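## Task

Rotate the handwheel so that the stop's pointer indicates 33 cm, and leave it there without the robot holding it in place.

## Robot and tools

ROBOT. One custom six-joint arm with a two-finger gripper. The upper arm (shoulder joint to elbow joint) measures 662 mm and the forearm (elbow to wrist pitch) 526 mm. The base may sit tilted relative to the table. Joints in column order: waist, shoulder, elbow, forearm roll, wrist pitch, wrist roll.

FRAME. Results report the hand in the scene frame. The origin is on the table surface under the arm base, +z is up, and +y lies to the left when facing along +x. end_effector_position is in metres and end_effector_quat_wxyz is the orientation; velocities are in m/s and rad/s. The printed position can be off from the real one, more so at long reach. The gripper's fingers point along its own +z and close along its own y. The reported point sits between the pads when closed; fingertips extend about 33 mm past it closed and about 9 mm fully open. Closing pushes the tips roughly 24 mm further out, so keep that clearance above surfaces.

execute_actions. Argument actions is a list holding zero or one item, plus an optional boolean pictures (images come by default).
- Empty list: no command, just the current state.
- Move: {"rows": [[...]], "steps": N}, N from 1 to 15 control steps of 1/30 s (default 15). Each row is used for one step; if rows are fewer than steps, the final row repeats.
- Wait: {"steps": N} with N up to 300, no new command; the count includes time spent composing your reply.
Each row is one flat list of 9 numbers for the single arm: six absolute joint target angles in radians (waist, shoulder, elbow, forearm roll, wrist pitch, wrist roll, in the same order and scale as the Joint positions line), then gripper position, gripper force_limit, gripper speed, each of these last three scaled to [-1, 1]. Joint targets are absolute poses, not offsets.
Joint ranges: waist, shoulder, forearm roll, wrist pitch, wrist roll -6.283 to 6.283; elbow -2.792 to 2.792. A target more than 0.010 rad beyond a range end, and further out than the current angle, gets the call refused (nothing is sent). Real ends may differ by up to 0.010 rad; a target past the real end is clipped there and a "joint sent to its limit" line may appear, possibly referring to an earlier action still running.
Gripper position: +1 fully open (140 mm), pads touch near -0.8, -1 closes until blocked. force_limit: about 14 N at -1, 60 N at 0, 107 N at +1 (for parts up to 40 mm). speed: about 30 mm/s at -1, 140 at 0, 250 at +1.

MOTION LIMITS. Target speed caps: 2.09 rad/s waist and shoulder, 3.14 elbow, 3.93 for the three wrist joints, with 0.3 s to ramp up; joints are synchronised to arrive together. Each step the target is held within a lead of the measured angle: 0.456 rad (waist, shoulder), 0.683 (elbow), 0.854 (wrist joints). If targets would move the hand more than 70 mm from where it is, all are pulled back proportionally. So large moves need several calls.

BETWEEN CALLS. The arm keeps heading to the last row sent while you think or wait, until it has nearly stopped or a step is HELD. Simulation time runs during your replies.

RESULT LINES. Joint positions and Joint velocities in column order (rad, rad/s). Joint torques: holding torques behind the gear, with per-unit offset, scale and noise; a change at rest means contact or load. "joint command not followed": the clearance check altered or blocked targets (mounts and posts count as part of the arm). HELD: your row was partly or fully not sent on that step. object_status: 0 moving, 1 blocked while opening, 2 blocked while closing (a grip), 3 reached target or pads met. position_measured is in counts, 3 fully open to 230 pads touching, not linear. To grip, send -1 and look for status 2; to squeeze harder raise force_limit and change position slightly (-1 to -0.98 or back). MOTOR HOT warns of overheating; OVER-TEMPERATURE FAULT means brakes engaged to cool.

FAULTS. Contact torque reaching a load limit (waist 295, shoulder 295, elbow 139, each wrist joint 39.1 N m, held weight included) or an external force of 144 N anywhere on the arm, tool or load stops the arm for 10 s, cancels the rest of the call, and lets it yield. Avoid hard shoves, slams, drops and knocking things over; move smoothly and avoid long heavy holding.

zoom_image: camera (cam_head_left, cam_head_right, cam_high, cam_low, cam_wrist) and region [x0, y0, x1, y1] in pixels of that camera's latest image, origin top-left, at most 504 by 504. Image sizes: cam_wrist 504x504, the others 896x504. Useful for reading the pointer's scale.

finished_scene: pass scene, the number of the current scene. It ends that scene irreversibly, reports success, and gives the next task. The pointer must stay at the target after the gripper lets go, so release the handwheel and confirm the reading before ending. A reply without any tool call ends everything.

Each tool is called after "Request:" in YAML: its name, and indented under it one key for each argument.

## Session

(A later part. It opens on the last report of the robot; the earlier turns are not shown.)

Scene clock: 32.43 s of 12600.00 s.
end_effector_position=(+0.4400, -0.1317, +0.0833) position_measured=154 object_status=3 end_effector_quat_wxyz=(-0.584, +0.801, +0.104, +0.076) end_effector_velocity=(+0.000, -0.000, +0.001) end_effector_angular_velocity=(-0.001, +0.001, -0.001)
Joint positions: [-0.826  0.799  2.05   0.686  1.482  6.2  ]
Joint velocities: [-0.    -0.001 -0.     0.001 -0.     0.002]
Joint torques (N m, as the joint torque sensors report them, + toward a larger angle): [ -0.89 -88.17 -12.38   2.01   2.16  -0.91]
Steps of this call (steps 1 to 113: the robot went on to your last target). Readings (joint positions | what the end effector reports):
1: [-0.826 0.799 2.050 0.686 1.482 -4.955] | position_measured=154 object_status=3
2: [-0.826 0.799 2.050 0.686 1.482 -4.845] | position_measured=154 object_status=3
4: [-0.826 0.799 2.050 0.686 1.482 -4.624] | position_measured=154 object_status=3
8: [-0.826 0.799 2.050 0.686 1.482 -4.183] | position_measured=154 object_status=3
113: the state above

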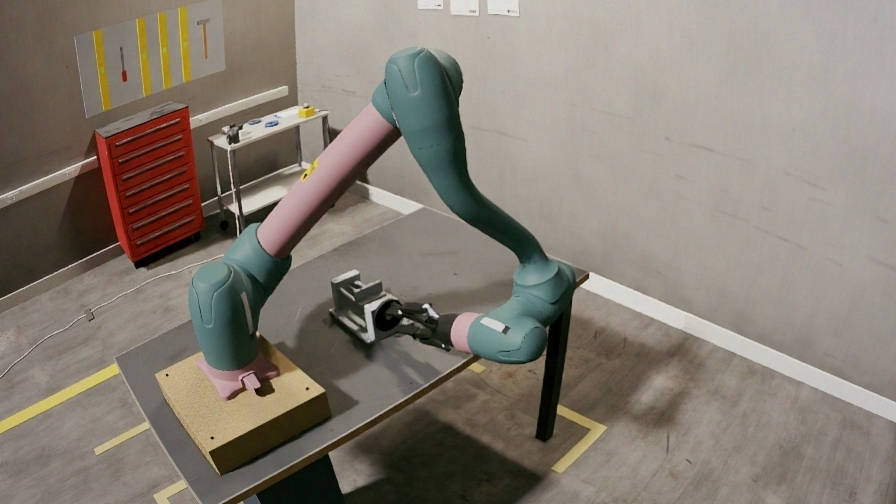

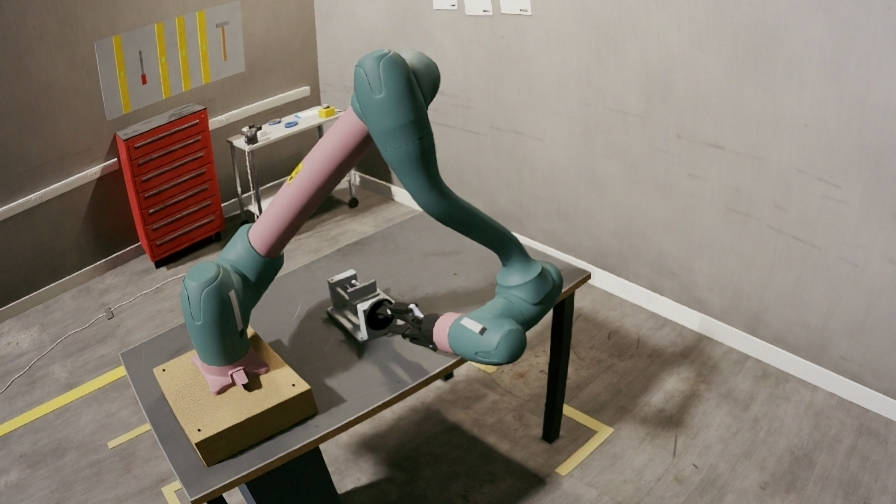

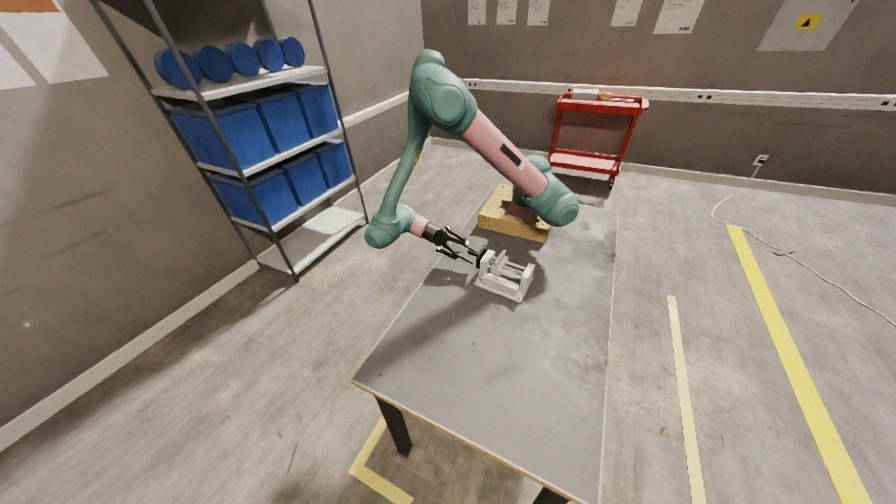

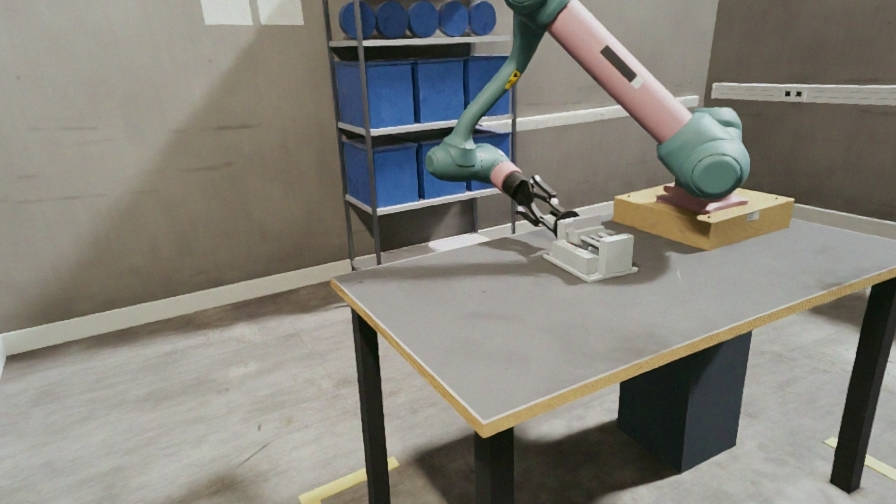

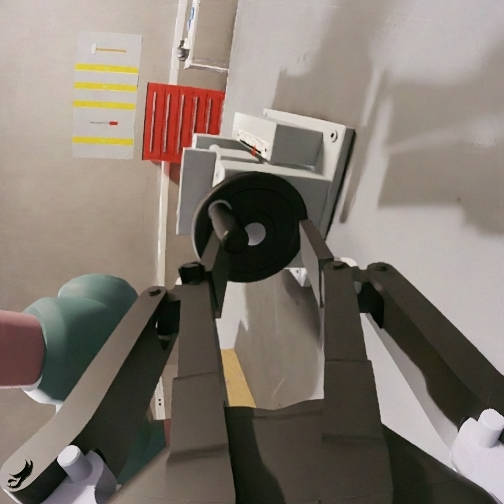

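Request:
execute_actions:
  actions:
    - {"rows":[[-0.826,0.799,2.05,0.686,1.482,-3.9,-0.8,0,1]]}
  pictures: false

Request:
execute_actions:
  actions:
    - {"steps":90}
  pictures: false

Request:
execute_actions:
  actions:
    - {"rows":[[-0.826,0.799,2.05,0.686,1.482,6.2,-0.2,0,1]]}
  pictures: false

Request:
execute_actions:
  actions:
    - {"steps":90}
  pictures: false

Request:
execute_actions:
  actions:
    - {"rows":[[-0.826,0.799,2.05,0.686,1.482,-3.9,-0.8,0,1]]}
  pictures: false

Request:
execute_actions:
  actions:
    - {"steps":90}
  pictures: false

Request:
execute_actions:
  actions:
    - {"rows":[[-0.826,0.799,2.05,0.686,1.482,6.2,-0.2,0,1]]}
  pictures: false

Request:
execute_actions:
  actions:
    - {"steps":90}
  pictures: false

Request:
execute_actions:
  actions:
    - {"rows":[[-0.826,0.799,2.05,0.686,1.482,-3.9,-0.8,0,1]]}
  pictures: false

Request:
execute_actions:
  actions:
    - {"steps":90}
  pictures: false

Request:
execute_actions:
  actions:
    - {"rows":[[-0.826,0.799,2.05,0.686,1.482,6.2,-0.2,0,1]]}
  pictures: false

Request:
execute_actions:
  actions:
    - {"steps":90}
  pictures: false

Request:
execute_actions:
  actions:
    - {"rows":[[-0.826,0.799,2.05,0.686,1.482,-3.9,-0.8,0,1]]}
  pictures: false

Request:
execute_actions:
  actions:
    - {"steps":90}
  pictures: false

Request:
execute_actions:
  actions:
    - {"rows":[[-0.826,0.799,2.05,0.686,1.482,6.2,-0.2,0,1]]}
  pictures: false

Request:
execute_actions:
  actions:
    - {"steps":90}
  pictures: false

Request:
execute_actions:
  actions:
    - {"rows":[[-0.826,0.799,2.05,0.686,1.482,-3.9,-0.8,0,1]]}
  pictures: false

Request:
execute_actions:
  actions:
    - {"steps":90}
  pictures: false

Request:
execute_actions:
  actions:
    - {"rows":[[-0.826,0.799,2.05,0.686,1.482,6.2,-0.2,0,1]]}
  pictures: false

Request:
execute_actions:
  actions:
    - {"steps":90}

Request:
zoom_image:
  camera: "cam_high"
  region: [460, 230, 560, 310]

Scene clock: 43.87 s of 12600.00 s.
end_effector_position=(+0.4400, -0.1317, +0.0833) position_measured=229 object_status=3 end_effector_quat_wxyz=(-0.452, +0.620, +0.518, +0.378) end_effector_velocity=(+0.000, -0.000, -0.000) end_effector_angular_velocity=(-0.002, -3.100, +0.997)
Joint positions: [-0.826  0.799  2.05   0.686  1.482  5.065]
Joint velocities: [ 0.     0.001 -0.001 -0.    -0.    -3.256]
Joint torques (N m, as the joint torque sensors report them, + toward a larger angle): [  0.08 -89.45 -11.88   1.63   2.09  -0.52]
Steps of this call (steps 1 to 30: the robot went on to your last target; steps 31 to 328: nothing new was sent; steps 329 to 343: all 15 steps of this action). Readings (joint positions | what the end effector reports):
329: [-0.826 0.799 2.050 0.686 1.482 6.200] | position_measured=154 object_status=0
330: [-0.826 0.799 2.050 0.686 1.482 6.193] | position_measured=159 object_status=0
332: [-0.826 0.799 2.050 0.686 1.482 6.137] | position_measured=186 object_status=0
336: [-0.826 0.799 2.050 0.686 1.482 5.852] | position_measured=229 object_status=0
343: the state above

Scene clock: 46.87 s of 12600.00 s.
end_effector_position=(+0.4400, -0.1317, +0.0833) position_measured=229 object_status=3 end_effector_quat_wxyz=(+0.265, -0.364, +0.722, +0.526) end_effector_velocity=(-0.001, +0.000, -0.000) end_effector_angular_velocity=(+0.002, -0.004, +0.002)
Joint positions: [-0.826  0.799  2.05   0.686  1.482 -3.9  ]
Joint velocities: [-0.     0.001  0.001 -0.     0.    -0.005]
Joint torques (N m, as the joint torque sensors report them, + toward a larger angle): [ -0.94 -89.83 -12.14   1.53   2.17  -0.59]
Steps of this call (steps 1 to 90: the robot went on to your last target). Readings (joint positions | what the end effector reports):
1: [-0.826 0.799 2.050 0.686 1.482 4.955] | position_measured=229 object_status=3
2: [-0.826 0.799 2.050 0.686 1.482 4.845] | position_measured=229 object_status=3
4: [-0.826 0.799 2.050 0.686 1.482 4.624] | position_measured=229 object_status=3
8: [-0.826 0.799 2.050 0.686 1.482 4.183] | position_measured=229 object_status=3
90: the state above

Scene clock: 47.37 s of 12600.00 s.
end_effector_position=(+0.4400, -0.1317, +0.0833) position_measured=154 object_status=3 end_effector_quat_wxyz=(-0.055, +0.076, +0.805, +0.586) end_effector_velocity=(-0.000, +0.001, +0.000) end_effector_angular_velocity=(+0.003, +3.102, -0.999)
Joint positions: [-0.826  0.799  2.05   0.686  1.482 -2.779]
Joint velocities: [ 0.     0.     0.002  0.002 -0.     3.258]
Joint torques (N m, as the joint torque sensors report them, + toward a larger angle): [  0.22 -88.91 -12.73   1.75   1.6   -0.56]
Steps of this call (steps 1 to 15: all 15 steps of this action). Readings (joint positions | what the end effector reports):
1: [-0.826 0.799 2.050 0.686 1.482 -3.900] | position_measured=229 object_status=0
2: [-0.826 0.799 2.050 0.686 1.482 -3.894] | position_measured=225 object_status=0
4: [-0.826 0.799 2.050 0.686 1.482 -3.842] | position_measured=198 object_status=0
8: [-0.826 0.799 2.050 0.686 1.482 -3.564] | position_measured=154 object_status=0
15: the state above

Scene clock: 50.37 s of 12600.00 s.
end_effector_position=(+0.4400, -0.1317, +0.0833) position_measured=154 object_status=3 end_effector_quat_wxyz=(-0.584, +0.801, +0.104, +0.076) end_effector_velocity=(-0.001, +0.000, -0.000) end_effector_angular_velocity=(+0.001, +0.005, -0.001)
Joint positions: [-0.826  0.799  2.05   0.686  1.482  6.2  ]
Joint velocities: [-0.     0.001  0.    -0.001  0.     0.004]
Joint torques (N m, as the joint torque sensors report them, + toward a larger angle): [ -2.39 -88.16 -11.22   0.71   2.3   -0.6 ]
Steps of this call (steps 1 to 90: the robot went on to your last target). Readings (joint positions | what the end effector reports):
1: [-0.826 0.799 2.050 0.686 1.482 -2.668] | position_measured=154 object_status=3
2: [-0.826 0.799 2.050 0.686 1.482 -2.558] | position_measured=154 object_status=3
4: [-0.826 0.799 2.050 0.686 1.482 -2.337] | position_measured=154 object_status=3
8: [-0.826 0.799 2.050 0.686 1.482 -1.896] | position_measured=154 object_status=3
90: the state above

Scene clock: 50.87 s of 12600.00 s.
end_effector_position=(+0.4400, -0.1317, +0.0833) position_measured=229 object_status=3 end_effector_quat_wxyz=(-0.454, +0.623, +0.514, +0.375) end_effector_velocity=(-0.000, +0.001, +0.001) end_effector_angular_velocity=(+0.001, -3.101, +0.998)
Joint positions: [-0.826  0.799  2.05   0.686  1.482  5.079]
Joint velocities: [ 0.    -0.001  0.001 -0.     0.003 -3.257]
Joint torques (N m, as the joint torque sensors report them, + toward a larger angle): [ -0.01 -88.4  -11.43   1.53   2.33  -0.81]
Steps of this call (steps 1 to 15: all 15 steps of this action). Readings (joint positions | what the end effector reports):
1: [-0.826 0.799 2.050 0.686 1.482 6.200] | position_measured=154 object_status=0
2: [-0.826 0.799 2.050 0.686 1.482 6.194] | position_measured=159 object_status=0
4: [-0.826 0.799 2.050 0.686 1.482 6.142] | position_measured=186 object_status=0
8: [-0.826 0.799 2.050 0.686 1.482 5.864] | position_measured=229 object_status=0
15: the state above

Scene clock: 53.87 s of 12600.00 s.
end_effector_position=(+0.4400, -0.1317, +0.0833) position_measured=229 object_status=3 end_effector_quat_wxyz=(+0.265, -0.364, +0.722, +0.526) end_effector_velocity=(-0.001, +0.001, +0.000) end_effector_angular_velocity=(+0.002, -0.003, +0.003)
Joint positions: [-0.826  0.799  2.05   0.686  1.482 -3.9  ]
Joint velocities: [ 0.     0.     0.001 -0.001  0.001 -0.005]
Joint torques (N m, as the joint torque sensors report them, + toward a larger angle): [ -0.63 -88.42 -11.25   1.54   2.38  -0.64]
Steps of this call (steps 1 to 90: the robot went on to your last target). Readings (joint positions | what the end effector reports):
1: [-0.826 0.799 2.050 0.686 1.482 4.968] | position_measured=229 object_status=3
2: [-0.826 0.799 2.050 0.686 1.482 4.858] | position_measured=229 object_status=3
4: [-0.826 0.799 2.050 0.686 1.482 4.637] | position_measured=229 object_status=3
8: [-0.826 0.799 2.050 0.686 1.482 4.196] | position_measured=229 object_status=3
90: the state above

Scene clock: 54.37 s of 12600.00 s.
end_effector_position=(+0.4400, -0.1317, +0.0833) position_measured=154 object_status=3 end_effector_quat_wxyz=(-0.055, +0.076, +0.805, +0.586) end_effector_velocity=(+0.000, -0.001, -0.000) end_effector_angular_velocity=(-0.000, +3.100, -0.997)
Joint positions: [-0.826  0.799  2.05   0.686  1.482 -2.779]
Joint velocities: [-0.    -0.    -0.001 -0.    -0.001  3.257]
Joint torques (N m, as the joint torque sensors report them, + toward a larger angle): [  0.03 -87.89  -9.87   0.95   2.77  -0.57]
Steps of this call (steps 1 to 15: all 15 steps of this action). Readings (joint positions | what the end effector reports):
1: [-0.826 0.799 2.050 0.686 1.482 -3.900] | position_measured=229 object_status=0
2: [-0.826 0.799 2.050 0.686 1.482 -3.894] | position_measured=225 object_status=0
4: [-0.826 0.799 2.050 0.686 1.482 -3.842] | position_measured=198 object_status=0
8: [-0.826 0.799 2.050 0.686 1.482 -3.564] | position_measured=154 object_status=0
15: the state above

Scene clock: 57.37 s of 12600.00 s.
end_effector_position=(+0.4400, -0.1317, +0.0833) position_measured=154 object_status=3 end_effector_quat_wxyz=(-0.584, +0.801, +0.104, +0.076) end_effector_velocity=(+0.001, -0.001, +0.000) end_effector_angular_velocity=(-0.003, +0.004, -0.002)
Joint positions: [-0.826  0.799  2.05   0.686  1.482  6.2  ]
Joint velocities: [ 0.    -0.002 -0.001  0.    -0.001  0.007]
Joint torques (N m, as the joint torque sensors report them, + toward a larger angle): [  0.98 -89.15 -12.27   2.16   2.    -0.51]
Steps of this call (steps 1 to 90: the robot went on to your last target). Readings (joint positions | what the end effector reports):
1: [-0.826 0.799 2.050 0.686 1.482 -2.668] | position_measured=154 object_status=3
2: [-0.826 0.799 2.050 0.686 1.482 -2.558] | position_measured=154 object_status=3
4: [-0.826 0.799 2.050 0.686 1.482 -2.337] | position_measured=154 object_status=3
8: [-0.826 0.799 2.050 0.686 1.482 -1.896] | position_measured=154 object_status=3
90: the state above

Scene clock: 57.87 s of 12600.00 s.
end_effector_position=(+0.4400, -0.1317, +0.0833) position_measured=229 object_status=3 end_effector_quat_wxyz=(-0.454, +0.623, +0.514, +0.375) end_effector_velocity=(+0.001, -0.000, +0.001) end_effector_angular_velocity=(+0.000, -3.101, +0.995)
Joint positions: [-0.826  0.799  2.05   0.686  1.482  5.079]
Joint velocities: [-0.    -0.001  0.     0.002  0.002 -3.256]
Joint torques (N m, as the joint torque sensors report them, + toward a larger angle): [  0.76 -88.38 -11.99   1.66   2.63  -0.73]
Steps of this call (steps 1 to 15: all 15 steps of this action). Readings (joint positions | what the end effector reports):
1: [-0.826 0.799 2.050 0.686 1.482 6.200] | position_measured=154 object_status=0
2: [-0.826 0.799 2.050 0.686 1.482 6.194] | position_measured=159 object_status=0
4: [-0.826 0.799 2.050 0.686 1.482 6.142] | position_measured=186 object_status=0
8: [-0.826 0.799 2.050 0.686 1.482 5.864] | position_measured=229 object_status=0
15: the state above

Scene clock: 60.87 s of 12600.00 s.
end_effector_position=(+0.4400, -0.1317, +0.0833) position_measured=229 object_status=3 end_effector_quat_wxyz=(+0.265, -0.364, +0.722, +0.526) end_effector_velocity=(+0.000, +0.000, -0.000) end_effector_angular_velocity=(-0.000, -0.004, -0.000)
Joint positions: [-0.826  0.799  2.05   0.686  1.482 -3.9  ]
Joint velocities: [-0.     0.     0.     0.001 -0.001 -0.004]
Joint torques (N m, as the joint torque sensors report them, + toward a larger angle): [ -0.27 -88.21 -11.52   1.51   2.14  -0.57]
Steps of this call (steps 1 to 90: the robot went on to your last target). Readings (joint positions | what the end effector reports):
1: [-0.826 0.799 2.050 0.686 1.482 4.968] | position_measured=229 object_status=3
2: [-0.826 0.799 2.050 0.686 1.482 4.858] | position_measured=229 object_status=3
4: [-0.826 0.799 2.050 0.686 1.482 4.637] | position_measured=229 object_status=3
8: [-0.826 0.799 2.050 0.686 1.482 4.196] | position_measured=229 object_status=3
90: the state above

Scene clock: 61.37 s of 12600.00 s.
end_effector_position=(+0.4400, -0.1317, +0.0833) position_measured=154 object_status=3 end_effector_quat_wxyz=(-0.055, +0.076, +0.805, +0.586) end_effector_velocity=(+0.000, -0.000, +0.001) end_effector_angular_velocity=(+0.001, +3.098, -0.997)
Joint positions: [-0.826  0.799  2.05   0.686  1.482 -2.779]
Joint velocities: [ 0.    -0.002 -0.    -0.     0.001  3.256]
Joint torques (N m, as the joint torque sensors report them, + toward a larger angle): [ -1.02 -88.73 -13.35   2.03   1.78  -0.53]
Steps of this call (steps 1 to 15: all 15 steps of this action). Readings (joint positions | what the end effector reports):
1: [-0.826 0.799 2.050 0.686 1.482 -3.900] | position_measured=229 object_status=0
2: [-0.826 0.799 2.050 0.686 1.482 -3.894] | position_measured=225 object_status=0
4: [-0.826 0.799 2.050 0.686 1.482 -3.842] | position_measured=198 object_status=0
8: [-0.826 0.799 2.050 0.686 1.482 -3.564] | position_measured=154 object_status=0
15: the state above

Scene clock: 64.37 s of 12600.00 s.
end_effector_position=(+0.4400, -0.1317, +0.0833) position_measured=154 object_status=3 end_effector_quat_wxyz=(-0.584, +0.801, +0.104, +0.076) end_effector_velocity=(+0.000, -0.000, -0.000) end_effector_angular_velocity=(-0.001, +0.005, -0.001)
Joint positions: [-0.826  0.799  2.05   0.686  1.482  6.2  ]
Joint velocities: [ 0.001  0.    -0.001 -0.     0.     0.006]
Joint torques (N m, as the joint torque sensors report them, + toward a larger angle): [ -0.84 -88.91 -11.49   0.56   2.26  -0.66]
Steps of this call (steps 1 to 90: the robot went on to your last target). Readings (joint positions | what the end effector reports):
1: [-0.826 0.799 2.050 0.686 1.482 -2.668] | position_measured=154 object_status=3
2: [-0.826 0.799 2.050 0.686 1.482 -2.558] | position_measured=154 object_status=3
4: [-0.826 0.799 2.050 0.686 1.482 -2.337] | position_measured=154 object_status=3
8: [-0.826 0.799 2.050 0.686 1.482 -1.896] | position_measured=154 object_status=3
90: the state above

Scene clock: 64.87 s of 12600.00 s.
end_effector_position=(+0.4400, -0.1317, +0.0833) position_measured=229 object_status=3 end_effector_quat_wxyz=(-0.454, +0.623, +0.514, +0.375) end_effector_velocity=(+0.001, +0.000, -0.000) end_effector_angular_velocity=(+0.002, -3.098, +0.994)
Joint positions: [-0.826  0.799  2.05   0.686  1.482  5.079]
Joint velocities: [-0.     0.002  0.     0.003  0.002 -3.256]
Joint torques (N m, as the joint torque sensors report them, + toward a larger angle): [ -0.71 -88.62 -11.7    1.64   2.27  -0.65]
Steps of this call (steps 1 to 15: all 15 steps of this action). Readings (joint positions | what the end effector reports):
1: [-0.826 0.799 2.050 0.686 1.482 6.200] | position_measured=154 object_status=0
2: [-0.826 0.799 2.050 0.686 1.482 6.194] | position_measured=159 object_status=0
4: [-0.826 0.799 2.050 0.686 1.482 6.142] | position_measured=186 object_status=0
8: [-0.826 0.799 2.050 0.686 1.482 5.864] | position_measured=229 object_status=0
15: the state above

Scene clock: 67.87 s of 12600.00 s.
end_effector_position=(+0.4400, -0.1317, +0.0833) position_measured=229 object_status=3 end_effector_quat_wxyz=(+0.265, -0.364, +0.722, +0.526) end_effector_velocity=(-0.000, -0.000, +0.000) end_effector_angular_velocity=(+0.002, -0.007, +0.003)
Joint positions: [-0.826  0.799  2.05   0.686  1.482 -3.9  ]
Joint velocities: [-0.     0.001 -0.    -0.001  0.002 -0.008]
Joint torques (N m, as the joint torque sensors report them, + toward a larger angle): [ -1.58 -88.39 -12.01   1.49   2.19  -0.52]
Steps of this call (steps 1 to 90: the robot went on to your last target). Readings (joint positions | what the end effector reports):
1: [-0.826 0.799 2.050 0.686 1.482 4.968] | position_measured=229 object_status=3
2: [-0.826 0.799 2.050 0.686 1.482 4.858] | position_measured=229 object_status=3
4: [-0.826 0.799 2.050 0.686 1.482 4.637] | position_measured=229 object_status=3
8: [-0.826 0.799 2.050 0.686 1.482 4.196] | position_measured=229 object_status=3
90: the state above

Scene clock: 68.37 s of 12600.00 s.
end_effector_position=(+0.4400, -0.1317, +0.0833) position_measured=154 object_status=3 end_effector_quat_wxyz=(-0.055, +0.076, +0.805, +0.586) end_effector_velocity=(+0.000, +0.000, +0.000) end_effector_angular_velocity=(+0.002, +3.101, -0.998)
Joint positions: [-0.826  0.799  2.05   0.686  1.482 -2.779]
Joint velocities: [-0.     0.     0.     0.001  0.     3.257]
Joint torques (N m, as the joint torque sensors report them, + toward a larger angle): [  0.31 -88.46  -9.9    0.84   2.74  -0.77]
Steps of this call (steps 1 to 15: all 15 steps of this action). Readings (joint positions | what the end effector reports):
1: [-0.826 0.799 2.050 0.686 1.482 -3.900] | position_measured=229 object_status=0
2: [-0.826 0.799 2.050 0.686 1.482 -3.894] | position_measured=225 object_status=0
4: [-0.826 0.799 2.050 0.686 1.482 -3.842] | position_measured=198 object_status=0
8: [-0.826 0.799 2.050 0.686 1.482 -3.564] | position_measured=154 object_status=0
15: the state above

Scene clock: 71.37 s of 12600.00 s.
end_effector_position=(+0.4400, -0.1317, +0.0833) position_measured=154 object_status=3 end_effector_quat_wxyz=(-0.584, +0.801, +0.104, +0.076) end_effector_velocity=(-0.001, +0.001, +0.000) end_effector_angular_velocity=(+0.001, +0.005, +0.001)
Joint positions: [-0.826  0.799  2.05   0.686  1.482  6.2  ]
Joint velocities: [ 0.    -0.     0.001 -0.002  0.001  0.005]
Joint torques (N m, as the joint torque sensors report them, + toward a larger angle): [  0.16 -88.24 -12.11   2.05   2.15  -0.73]
Steps of this call (steps 1 to 90: the robot went on to your last target). Readings (joint positions | what the end effector reports):
1: [-0.826 0.799 2.050 0.686 1.482 -2.668] | position_measured=154 object_status=3
2: [-0.826 0.799 2.050 0.686 1.482 -2.558] | position_measured=154 object_status=3
4: [-0.826 0.799 2.050 0.686 1.482 -2.337] | position_measured=154 object_status=3
8: [-0.826 0.799 2.050 0.686 1.482 -1.896] | position_measured=154 object_status=3
90: the state above

Scene clock: 71.87 s of 12600.00 s.
end_effector_position=(+0.4400, -0.1317, +0.0833) position_measured=229 object_status=3 end_effector_quat_wxyz=(-0.454, +0.623, +0.514, +0.375) end_effector_velocity=(+0.000, -0.001, -0.000) end_effector_angular_velocity=(-0.004, -3.101, +0.998)
Joint positions: [-0.826  0.799  2.05   0.686  1.482  5.079]
Joint velocities: [ 0.    -0.    -0.001 -0.001 -0.001 -3.256]
Joint torques (N m, as the joint torque sensors report them, + toward a larger angle): [  0.26 -89.84 -11.97   1.28   2.59  -0.5 ]
Steps of this call (steps 1 to 15: all 15 steps of this action). Readings (joint positions | what the end effector reports):
1: [-0.826 0.799 2.050 0.686 1.482 6.200] | position_measured=154 object_status=0
2: [-0.826 0.799 2.050 0.686 1.482 6.194] | position_measured=159 object_status=0
4: [-0.826 0.799 2.050 0.686 1.482 6.142] | position_measured=186 object_status=0
8: [-0.826 0.799 2.050 0.686 1.482 5.864] | position_measured=229 object_status=0
15: the state above

Scene clock: 74.87 s of 12600.00 s.
end_effector_position=(+0.4400, -0.1317, +0.0833) position_measured=229 object_status=3 end_effector_quat_wxyz=(+0.265, -0.364, +0.722, +0.526) end_effector_velocity=(+0.000, +0.000, -0.000) end_effector_angular_velocity=(+0.001, -0.005, -0.000)
Joint positions: [-0.826  0.799  2.05   0.686  1.482 -3.9  ]
Joint velocities: [-0.     0.001  0.     0.002 -0.    -0.005]
Joint torques (N m, as the joint torque sensors report them, + toward a larger angle): [ -0.18 -88.96 -11.64   1.47   2.11  -0.48]
Steps of this call (steps 1 to 90: the robot went on to your last target). Readings (joint positions | what the end effector reports):
1: [-0.826 0.799 2.050 0.686 1.482 4.968] | position_measured=229 object_status=3
2: [-0.826 0.799 2.050 0.686 1.482 4.858] | position_measured=229 object_status=3
4: [-0.826 0.799 2.050 0.686 1.482 4.637] | position_measured=229 object_status=3
8: [-0.826 0.799 2.050 0.686 1.482 4.196] | position_measured=229 object_status=3
90: the state above

Scene clock: 75.37 s of 12600.00 s.
end_effector_position=(+0.4400, -0.1317, +0.0833) position_measured=154 object_status=3 end_effector_quat_wxyz=(-0.055, +0.076, +0.805, +0.586) end_effector_velocity=(+0.000, +0.000, +0.001) end_effector_angular_velocity=(+0.001, +3.100, -0.998)
Joint positions: [-0.826  0.799  2.05   0.686  1.482 -2.779]
Joint velocities: [ 0.    -0.001  0.     0.001  0.     3.257]
Joint torques (N m, as the joint torque sensors report them, + toward a larger angle): [ -1.26 -87.88 -12.67   2.34   1.65  -0.31]
Steps of this call (steps 1 to 15: all 15 steps of this action). Readings (joint positions | what the end effector reports):
1: [-0.826 0.799 2.050 0.686 1.482 -3.900] | position_measured=229 object_status=0
2: [-0.826 0.799 2.050 0.686 1.482 -3.894] | position_measured=225 object_status=0
4: [-0.826 0.799 2.050 0.686 1.482 -3.842] | position_measured=198 object_status=0
8: [-0.826 0.799 2.050 0.686 1.482 -3.564] | position_measured=154 object_status=0
15: the state above

Scene clock: 78.37 s of 12600.00 s.
end_effector_position=(+0.4400, -0.1317, +0.0833) position_measured=154 object_status=3 end_effector_quat_wxyz=(-0.584, +0.801, +0.104, +0.076) end_effector_velocity=(-0.000, +0.000, +0.000) end_effector_angular_velocity=(+0.001, +0.004, -0.001)
Joint positions: [-0.826  0.799  2.05   0.686  1.482  6.2  ]
Joint velocities: [-0.     0.     0.001 -0.     0.001  0.004]
Joint torques (N m, as the joint torque sensors report them, + toward a larger angle): [ -1.41 -88.72 -10.99   0.77   2.31  -0.68]
Steps of this call (steps 1 to 90: the robot went on to your last target). Readings (joint positions | what the end effector reports):
1: [-0.826 0.799 2.050 0.686 1.482 -2.668] | position_measured=154 object_status=3
2: [-0.826 0.799 2.050 0.686 1.482 -2.558] | position_measured=154 object_status=3
4: [-0.826 0.799 2.050 0.686 1.482 -2.337] | position_measured=154 object_status=3
8: [-0.826 0.799 2.050 0.686 1.482 -1.896] | position_measured=154 object_status=3
90: the state above

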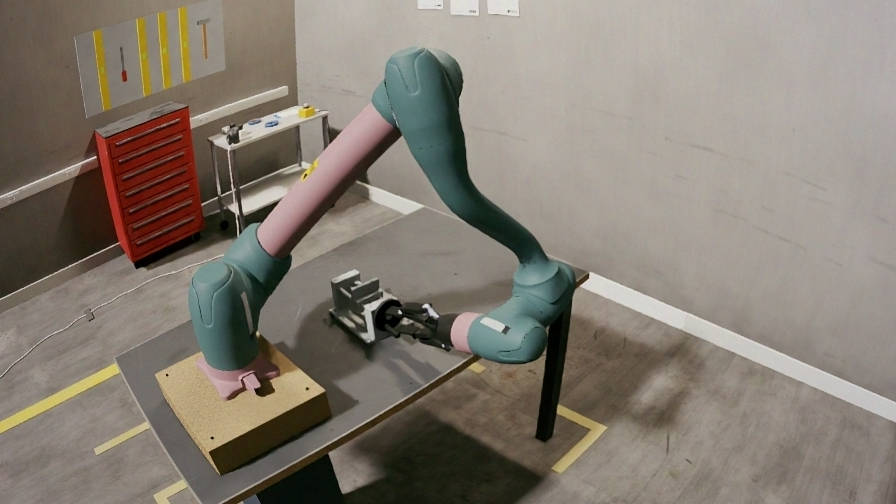

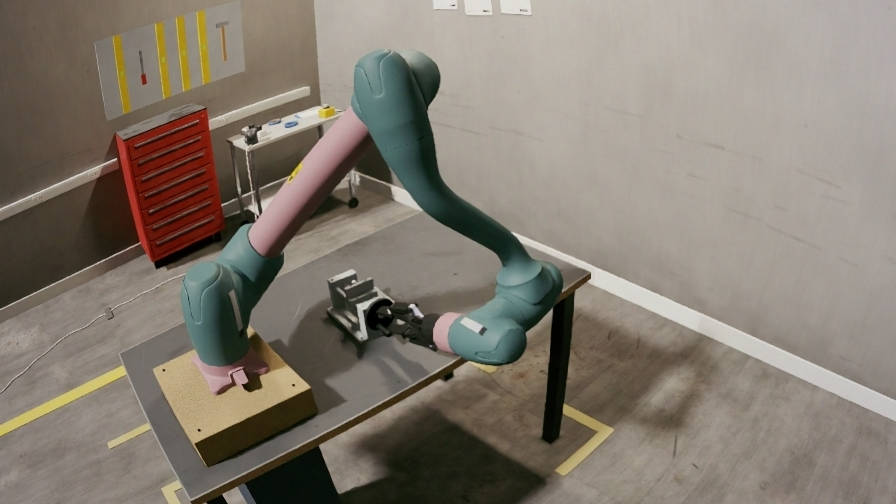

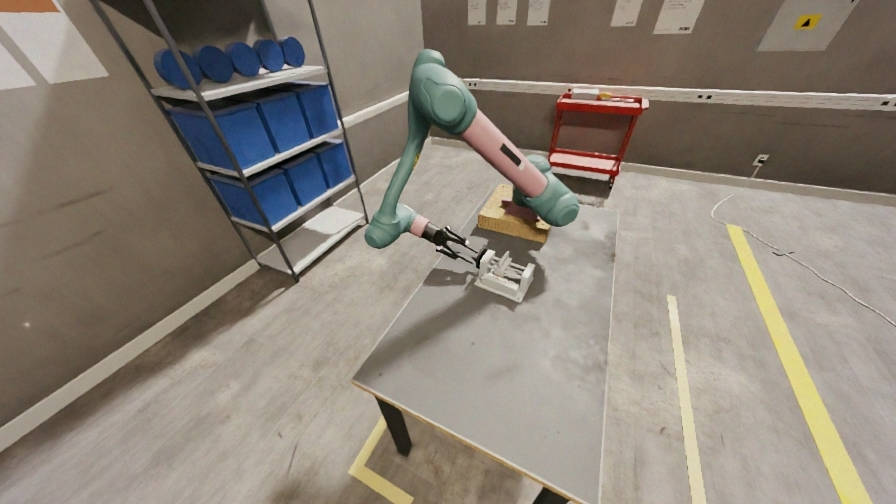

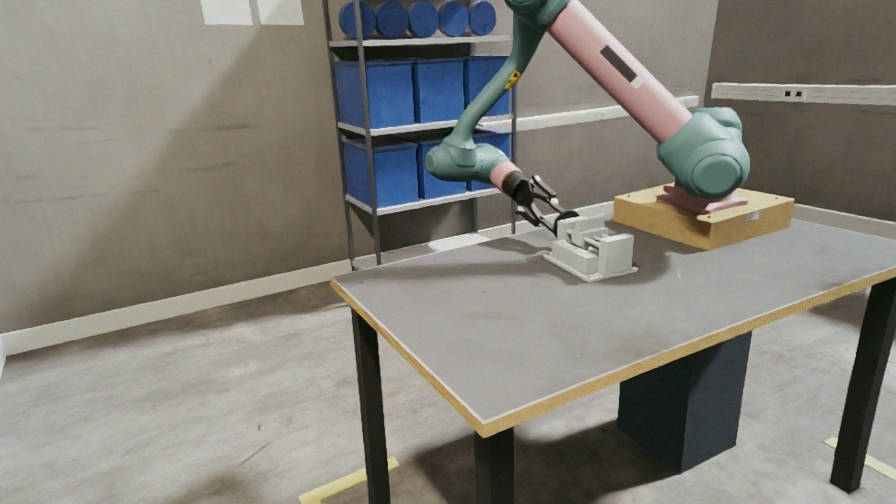

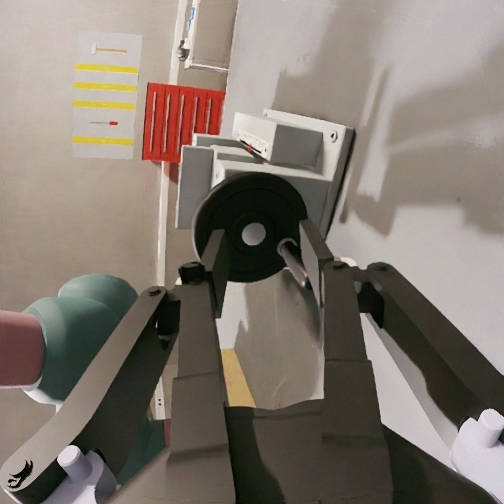

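Region (460, 230, 560, 310) of cam_high's 896x504 image, scaled by 5.040, with more detail than that image has; it fills the top 403 rows of this view, and the rest is white.

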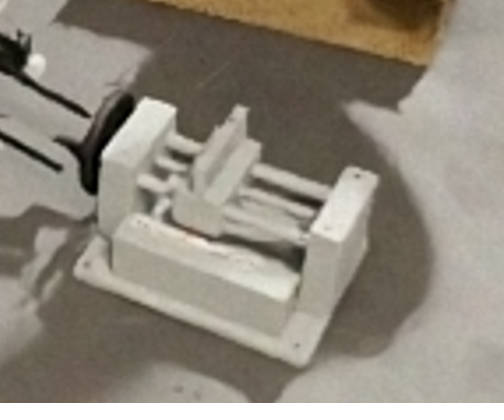

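Consistent with 2 mm pitch (~29.4 now; 5 cycles done, ~12 remain). Four more.

Request:
execute_actions:
  actions:
    - {"rows":[[-0.826,0.799,2.05,0.686,1.482,-3.9,-0.8,0,1]]}
  pictures: false

Request:
execute_actions:
  actions:
    - {"steps":90}
  pictures: false

Request:
execute_actions:
  actions:
    - {"rows":[[-0.826,0.799,2.05,0.686,1.482,6.2,-0.2,0,1]]}
  pictures: false

Request:
execute_actions:
  actions:
    - {"steps":90}
  pictures: false

Request:
execute_actions:
  actions:
    - {"rows":[[-0.826,0.799,2.05,0.686,1.482,-3.9,-0.8,0,1]]}
  pictures: false

Request:
execute_actions:
  actions:
    - {"steps":90}
  pictures: false

Request:
execute_actions:
  actions:
    - {"rows":[[-0.826,0.799,2.05,0.686,1.482,6.2,-0.2,0,1]]}
  pictures: false

Request:
execute_actions:
  actions:
    - {"steps":90}
  pictures: false

Request:
execute_actions:
  actions:
    - {"rows":[[-0.826,0.799,2.05,0.686,1.482,-3.9,-0.8,0,1]]}
  pictures: false

Request:
execute_actions:
  actions:
    - {"steps":90}
  pictures: false

Request:
execute_actions:
  actions:
    - {"rows":[[-0.826,0.799,2.05,0.686,1.482,6.2,-0.2,0,1]]}
  pictures: false

Request:
execute_actions:
  actions:
    - {"steps":90}
  pictures: false

Request:
execute_actions:
  actions:
    - {"rows":[[-0.826,0.799,2.05,0.686,1.482,-3.9,-0.8,0,1]]}
  pictures: false

Request:
execute_actions:
  actions:
    - {"steps":90}
  pictures: false

Request:
execute_actions:
  actions:
    - {"rows":[[-0.826,0.799,2.05,0.686,1.482,6.2,-0.2,0,1]]}
  pictures: false

Request:
execute_actions:
  actions:
    - {"steps":90}
  pictures: false

Scene clock: 88.53 s of 12600.00 s.
end_effector_position=(+0.4400, -0.1317, +0.0833) position_measured=229 object_status=3 end_effector_quat_wxyz=(-0.452, +0.620, +0.518, +0.378) end_effector_velocity=(-0.001, +0.001, -0.001) end_effector_angular_velocity=(-0.001, -3.097, +0.996)
Joint positions: [-0.826  0.799  2.05   0.686  1.482  5.065]
Joint velocities: [-0.     0.002  0.001  0.    -0.002 -3.255]
Joint torques (N m, as the joint torque sensors report them, + toward a larger angle): [ -1.43 -89.04 -11.63   1.58   2.32  -0.09]
Steps of this call (steps 1 to 15: the robot went on to your last target; steps 16 to 290: nothing new was sent; steps 291 to 305: all 15 steps of this action). Readings (joint positions | what the end effector reports):
291: [-0.826 0.799 2.050 0.686 1.482 6.200] | position_measured=154 object_status=0
292: [-0.826 0.799 2.050 0.686 1.482 6.193] | position_measured=159 object_status=0
294: [-0.826 0.799 2.050 0.686 1.482 6.137] | position_measured=186 object_status=0
298: [-0.826 0.799 2.050 0.686 1.482 5.852] | position_measured=229 object_status=0
305: the state above

Scene clock: 91.53 s of 12600.00 s.
end_effector_position=(+0.4400, -0.1317, +0.0833) position_measured=229 object_status=3 end_effector_quat_wxyz=(+0.265, -0.364, +0.722, +0.526) end_effector_velocity=(-0.000, +0.000, -0.000) end_effector_angular_velocity=(+0.001, -0.004, +0.002)
Joint positions: [-0.826  0.799  2.05   0.686  1.482 -3.9  ]
Joint velocities: [-0.     0.001  0.    -0.001  0.001 -0.005]
Joint torques (N m, as the joint torque sensors report them, + toward a larger angle): [  0.21 -87.74 -11.9    1.53   2.24  -0.93]
Steps of this call (steps 1 to 90: the robot went on to your last target). Readings (joint positions | what the end effector reports):
1: [-0.826 0.799 2.050 0.686 1.482 4.955] | position_measured=229 object_status=3
2: [-0.826 0.799 2.050 0.686 1.482 4.845] | position_measured=229 object_status=3
4: [-0.826 0.799 2.050 0.686 1.482 4.624] | position_measured=229 object_status=3
8: [-0.826 0.799 2.050 0.686 1.482 4.183] | position_measured=229 object_status=3
90: the state above

Scene clock: 92.03 s of 12600.00 s.
end_effector_position=(+0.4401, -0.1317, +0.0833) position_measured=154 object_status=3 end_effector_quat_wxyz=(-0.055, +0.076, +0.805, +0.586) end_effector_velocity=(-0.001, +0.001, -0.000) end_effector_angular_velocity=(+0.004, +3.100, -0.995)
Joint positions: [-0.826  0.799  2.05   0.686  1.482 -2.779]
Joint velocities: [ 0.001  0.001  0.001 -0.001  0.001  3.255]
Joint torques (N m, as the joint torque sensors report them, + toward a larger angle): [  0.49 -87.39  -9.45   0.89   2.76  -0.71]
Steps of this call (steps 1 to 15: all 15 steps of this action). Readings (joint positions | what the end effector reports):
1: [-0.826 0.799 2.050 0.686 1.482 -3.900] | position_measured=229 object_status=0
2: [-0.826 0.799 2.050 0.686 1.482 -3.894] | position_measured=225 object_status=0
4: [-0.826 0.799 2.050 0.686 1.482 -3.842] | position_measured=198 object_status=0
8: [-0.826 0.799 2.050 0.686 1.482 -3.564] | position_measured=154 object_status=0
15: the state above

Scene clock: 95.03 s of 12600.00 s.
end_effector_position=(+0.4400, -0.1317, +0.0833) position_measured=154 object_status=3 end_effector_quat_wxyz=(-0.584, +0.801, +0.104, +0.076) end_effector_velocity=(+0.000, -0.001, -0.000) end_effector_angular_velocity=(-0.002, +0.006, -0.002)
Joint positions: [-0.826  0.799  2.05   0.686  1.482  6.2  ]
Joint velocities: [-0.    -0.    -0.001 -0.    -0.001  0.007]
Joint torques (N m, as the joint torque sensors report them, + toward a larger angle): [  0.25 -88.27 -12.58   2.08   2.    -0.43]
Steps of this call (steps 1 to 90: the robot went on to your last target). Readings (joint positions | what the end effector reports):
1: [-0.826 0.799 2.050 0.686 1.482 -2.668] | position_measured=154 object_status=3
2: [-0.826 0.799 2.050 0.686 1.482 -2.558] | position_measured=154 object_status=3
4: [-0.826 0.799 2.050 0.686 1.482 -2.337] | position_measured=154 object_status=3
8: [-0.826 0.799 2.050 0.686 1.482 -1.896] | position_measured=154 object_status=3
90: the state above

Scene clock: 95.53 s of 12600.00 s.
end_effector_position=(+0.4400, -0.1317, +0.0833) position_measured=229 object_status=3 end_effector_quat_wxyz=(-0.454, +0.623, +0.514, +0.375) end_effector_velocity=(+0.001, -0.000, -0.001) end_effector_angular_velocity=(-0.002, -3.099, +0.995)
Joint positions: [-0.826  0.799  2.05   0.686  1.482  5.079]
Joint velocities: [-0.     0.001 -0.001  0.001 -0.001 -3.256]
Joint torques (N m, as the joint torque sensors report them, + toward a larger angle): [  0.23 -89.52 -11.66   1.64   2.38  -0.55]
Steps of this call (steps 1 to 15: all 15 steps of this action). Readings (joint positions | what the end effector reports):
1: [-0.826 0.799 2.050 0.686 1.482 6.200] | position_measured=154 object_status=0
2: [-0.826 0.799 2.050 0.686 1.482 6.194] | position_measured=159 object_status=0
4: [-0.826 0.799 2.050 0.686 1.482 6.142] | position_measured=186 object_status=0
8: [-0.826 0.799 2.050 0.686 1.482 5.864] | position_measured=229 object_status=0
15: the state above

Scene clock: 98.53 s of 12600.00 s.
end_effector_position=(+0.4400, -0.1317, +0.0833) position_measured=229 object_status=3 end_effector_quat_wxyz=(+0.265, -0.364, +0.722, +0.526) end_effector_velocity=(-0.000, -0.000, +0.001) end_effector_angular_velocity=(-0.002, -0.007, +0.003)
Joint positions: [-0.826  0.799  2.05   0.686  1.482 -3.9  ]
Joint velocities: [-0.    -0.003  0.    -0.002 -0.    -0.006]
Joint torques (N m, as the joint torque sensors report them, + toward a larger angle): [ -0.85 -89.29 -11.64   1.45   2.4   -0.79]
Steps of this call (steps 1 to 90: the robot went on to your last target). Readings (joint positions | what the end effector reports):
1: [-0.826 0.799 2.050 0.686 1.482 4.968] | position_measured=229 object_status=3
2: [-0.826 0.799 2.050 0.686 1.482 4.858] | position_measured=229 object_status=3
4: [-0.826 0.799 2.050 0.686 1.482 4.637] | position_measured=229 object_status=3
8: [-0.826 0.799 2.050 0.686 1.482 4.196] | position_measured=229 object_status=3
90: the state above

Scene clock: 99.03 s of 12600.00 s.
end_effector_position=(+0.4400, -0.1317, +0.0833) position_measured=154 object_status=3 end_effector_quat_wxyz=(-0.055, +0.076, +0.805, +0.586) end_effector_velocity=(-0.001, +0.000, +0.000) end_effector_angular_velocity=(+0.001, +3.101, -0.996)
Joint positions: [-0.826  0.799  2.05   0.686  1.482 -2.779]
Joint velocities: [-0.    -0.001  0.002 -0.001 -0.001  3.257]
Joint torques (N m, as the joint torque sensors report them, + toward a larger angle): [ -0.71 -88.14 -13.08   2.08   1.44  -0.48]
Steps of this call (steps 1 to 15: all 15 steps of this action). Readings (joint positions | what the end effector reports):
1: [-0.826 0.799 2.050 0.686 1.482 -3.900] | position_measured=229 object_status=0
2: [-0.826 0.799 2.050 0.686 1.482 -3.894] | position_measured=225 object_status=0
4: [-0.826 0.799 2.050 0.686 1.482 -3.842] | position_measured=198 object_status=0
8: [-0.826 0.799 2.050 0.686 1.482 -3.564] | position_measured=154 object_status=0
15: the state above

Scene clock: 102.03 s of 12600.00 s.
end_effector_position=(+0.4400, -0.1317, +0.0833) position_measured=154 object_status=3 end_effector_quat_wxyz=(-0.584, +0.801, +0.104, +0.076) end_effector_velocity=(+0.001, -0.001, -0.001) end_effector_angular_velocity=(-0.002, +0.004, -0.004)
Joint positions: [-0.826  0.799  2.05   0.686  1.482  6.2  ]
Joint velocities: [-0.     0.    -0.002  0.002 -0.002  0.006]
Joint torques (N m, as the joint torque sensors report them, + toward a larger angle): [ -1.58 -88.02 -11.36   0.65   2.11  -0.54]
Steps of this call (steps 1 to 90: the robot went on to your last target). Readings (joint positions | what the end effector reports):
1: [-0.826 0.799 2.050 0.686 1.482 -2.668] | position_measured=154 object_status=3
2: [-0.826 0.799 2.050 0.686 1.482 -2.558] | position_measured=154 object_status=3
4: [-0.826 0.799 2.050 0.686 1.482 -2.337] | position_measured=154 object_status=3
8: [-0.826 0.799 2.050 0.686 1.482 -1.896] | position_measured=154 object_status=3
90: the state above

Scene clock: 102.53 s of 12600.00 s.
end_effector_position=(+0.4400, -0.1317, +0.0833) position_measured=229 object_status=3 end_effector_quat_wxyz=(-0.454, +0.623, +0.514, +0.375) end_effector_velocity=(-0.001, -0.000, +0.001) end_effector_angular_velocity=(-0.003, -3.100, +0.998)
Joint positions: [-0.826  0.799  2.05   0.686  1.482  5.079]
Joint velocities: [-0.    -0.002  0.001 -0.001 -0.001 -3.256]
Joint torques (N m, as the joint torque sensors report them, + toward a larger angle): [ -1.8  -89.   -11.99   1.6    2.23  -0.83]
Steps of this call (steps 1 to 15: all 15 steps of this action). Readings (joint positions | what the end effector reports):
1: [-0.826 0.799 2.050 0.686 1.482 6.200] | position_measured=154 object_status=0
2: [-0.826 0.799 2.050 0.686 1.482 6.194] | position_measured=159 object_status=0
4: [-0.826 0.799 2.050 0.686 1.482 6.142] | position_measured=186 object_status=0
8: [-0.826 0.799 2.050 0.686 1.482 5.864] | position_measured=229 object_status=0
15: the state above

Scene clock: 105.53 s of 12600.00 s.
end_effector_position=(+0.4400, -0.1317, +0.0833) position_measured=229 object_status=3 end_effector_quat_wxyz=(+0.265, -0.364, +0.722, +0.526) end_effector_velocity=(-0.001, -0.000, +0.001) end_effector_angular_velocity=(+0.000, -0.007, +0.004)
Joint positions: [-0.826  0.799  2.05   0.686  1.482 -3.9  ]
Joint velocities: [-0.    -0.001  0.    -0.002  0.001 -0.007]
Joint torques (N m, as the joint torque sensors report them, + toward a larger angle): [ -0.51 -88.18 -11.86   1.75   2.27  -1.08]
Steps of this call (steps 1 to 90: the robot went on to your last target). Readings (joint positions | what the end effector reports):
1: [-0.826 0.799 2.050 0.686 1.482 4.968] | position_measured=229 object_status=3
2: [-0.826 0.799 2.050 0.686 1.482 4.858] | position_measured=229 object_status=3
4: [-0.826 0.799 2.050 0.686 1.482 4.637] | position_measured=229 object_status=3
8: [-0.826 0.799 2.050 0.686 1.482 4.196] | position_measured=229 object_status=3
90: the state above

Scene clock: 106.03 s of 12600.00 s.
end_effector_position=(+0.4400, -0.1317, +0.0833) position_measured=154 object_status=3 end_effector_quat_wxyz=(-0.055, +0.076, +0.805, +0.586) end_effector_velocity=(-0.000, +0.000, -0.000) end_effector_angular_velocity=(+0.004, +3.101, -0.995)
Joint positions: [-0.826  0.799  2.05   0.686  1.482 -2.779]
Joint velocities: [ 0.     0.002 -0.    -0.001  0.001  3.256]
Joint torques (N m, as the joint torque sensors report them, + toward a larger angle): [  0.3  -89.12  -9.93   1.23   2.71  -0.74]
Steps of this call (steps 1 to 15: all 15 steps of this action). Readings (joint positions | what the end effector reports):
1: [-0.826 0.799 2.050 0.686 1.482 -3.900] | position_measured=229 object_status=0
2: [-0.826 0.799 2.050 0.686 1.482 -3.894] | position_measured=225 object_status=0
4: [-0.826 0.799 2.050 0.686 1.482 -3.842] | position_measured=198 object_status=0
8: [-0.826 0.799 2.050 0.686 1.482 -3.564] | position_measured=154 object_status=0
15: the state above

Scene clock: 109.03 s of 12600.00 s.
end_effector_position=(+0.4400, -0.1317, +0.0833) position_measured=154 object_status=3 end_effector_quat_wxyz=(-0.584, +0.801, +0.104, +0.076) end_effector_velocity=(-0.000, -0.000, -0.000) end_effector_angular_velocity=(-0.000, +0.007, -0.001)
Joint positions: [-0.826  0.799  2.05   0.686  1.482  6.2  ]
Joint velocities: [-0.     0.    -0.    -0.001 -0.     0.007]
Joint torques (N m, as the joint torque sensors report them, + toward a larger angle): [ -0.14 -88.55 -11.74   2.08   2.14  -0.58]
Steps of this call (steps 1 to 90: the robot went on to your last target). Readings (joint positions | what the end effector reports):
1: [-0.826 0.799 2.050 0.686 1.482 -2.668] | position_measured=154 object_status=3
2: [-0.826 0.799 2.050 0.686 1.482 -2.558] | position_measured=154 object_status=3
4: [-0.826 0.799 2.050 0.686 1.482 -2.337] | position_measured=154 object_status=3
8: [-0.826 0.799 2.050 0.686 1.482 -1.896] | position_measured=154 object_status=3
90: the state above

Scene clock: 109.53 s of 12600.00 s.
end_effector_position=(+0.4400, -0.1317, +0.0833) position_measured=229 object_status=3 end_effector_quat_wxyz=(-0.454, +0.623, +0.514, +0.375) end_effector_velocity=(-0.001, +0.000, -0.000) end_effector_angular_velocity=(-0.002, -3.099, +0.997)
Joint positions: [-0.826  0.799  2.05   0.686  1.482  5.079]
Joint velocities: [-0.     0.     0.001 -0.001 -0.001 -3.256]
Joint torques (N m, as the joint torque sensors report them, + toward a larger angle): [ -0.73 -89.65 -11.91   1.81   2.49  -0.45]
Steps of this call (steps 1 to 15: all 15 steps of this action). Readings (joint positions | what the end effector reports):
1: [-0.826 0.799 2.050 0.686 1.482 6.200] | position_measured=154 object_status=0
2: [-0.826 0.799 2.050 0.686 1.482 6.194] | position_measured=159 object_status=0
4: [-0.826 0.799 2.050 0.686 1.482 6.142] | position_measured=186 object_status=0
8: [-0.826 0.799 2.050 0.686 1.482 5.864] | position_measured=229 object_status=0
15: the state above

Scene clock: 112.53 s of 12600.00 s.
end_effector_position=(+0.4400, -0.1317, +0.0833) position_measured=229 object_status=3 end_effector_quat_wxyz=(+0.265, -0.364, +0.722, +0.526) end_effector_velocity=(+0.001, +0.000, +0.001) end_effector_angular_velocity=(+0.003, -0.007, -0.000)
Joint positions: [-0.826  0.799  2.05   0.686  1.482 -3.9  ]
Joint velocities: [-0.     0.001 -0.001  0.003  0.003 -0.007]
Joint torques (N m, as the joint torque sensors report them, + toward a larger angle): [  0.04 -88.33 -11.88   1.43   2.38  -0.73]
Steps of this call (steps 1 to 90: the robot went on to your last target). Readings (joint positions | what the end effector reports):
1: [-0.826 0.799 2.050 0.686 1.482 4.968] | position_measured=229 object_status=3
2: [-0.826 0.799 2.050 0.686 1.482 4.858] | position_measured=229 object_status=3
4: [-0.826 0.799 2.050 0.686 1.482 4.637] | position_measured=229 object_status=3
8: [-0.826 0.799 2.050 0.686 1.482 4.196] | position_measured=229 object_status=3
90: the state above

Scene clock: 113.03 s of 12600.00 s.
end_effector_position=(+0.4400, -0.1317, +0.0833) position_measured=154 object_status=3 end_effector_quat_wxyz=(-0.055, +0.076, +0.805, +0.586) end_effector_velocity=(+0.000, -0.000, +0.001) end_effector_angular_velocity=(+0.003, +3.100, -0.997)
Joint positions: [-0.826  0.799  2.05   0.686  1.482 -2.779]
Joint velocities: [-0.     0.    -0.001  0.     0.002  3.256]
Joint torques (N m, as the joint torque sensors report them, + toward a larger angle): [ -1.72 -88.31 -13.08   2.19   1.29  -0.5 ]
Steps of this call (steps 1 to 15: all 15 steps of this action). Readings (joint positions | what the end effector reports):
1: [-0.826 0.799 2.050 0.686 1.482 -3.900] | position_measured=229 object_status=0
2: [-0.826 0.799 2.050 0.686 1.482 -3.894] | position_measured=225 object_status=0
4: [-0.826 0.799 2.050 0.686 1.482 -3.842] | position_measured=198 object_status=0
8: [-0.826 0.799 2.050 0.686 1.482 -3.564] | position_measured=154 object_status=0
15: the state above

Scene clock: 116.03 s of 12600.00 s.
end_effector_position=(+0.4400, -0.1317, +0.0833) position_measured=154 object_status=3 end_effector_quat_wxyz=(-0.584, +0.801, +0.104, +0.076) end_effector_velocity=(+0.000, -0.000, -0.001) end_effector_angular_velocity=(-0.002, +0.005, -0.002)
Joint positions: [-0.826  0.799  2.05   0.686  1.482  6.2  ]
Joint velocities: [ 0.     0.001 -0.001 -0.    -0.002  0.006]
Joint torques (N m, as the joint torque sensors report them, + toward a larger angle): [ -1.66 -86.73 -11.25   0.58   2.03  -0.67]
Steps of this call (steps 1 to 90: the robot went on to your last target). Readings (joint positions | what the end effector reports):
1: [-0.826 0.799 2.050 0.686 1.482 -2.668] | position_measured=154 object_status=3
2: [-0.826 0.799 2.050 0.686 1.482 -2.558] | position_measured=154 object_status=3
4: [-0.826 0.799 2.050 0.686 1.482 -2.337] | position_measured=154 object_status=3
8: [-0.826 0.799 2.050 0.686 1.482 -1.896] | position_measured=154 object_status=3
90: the state above


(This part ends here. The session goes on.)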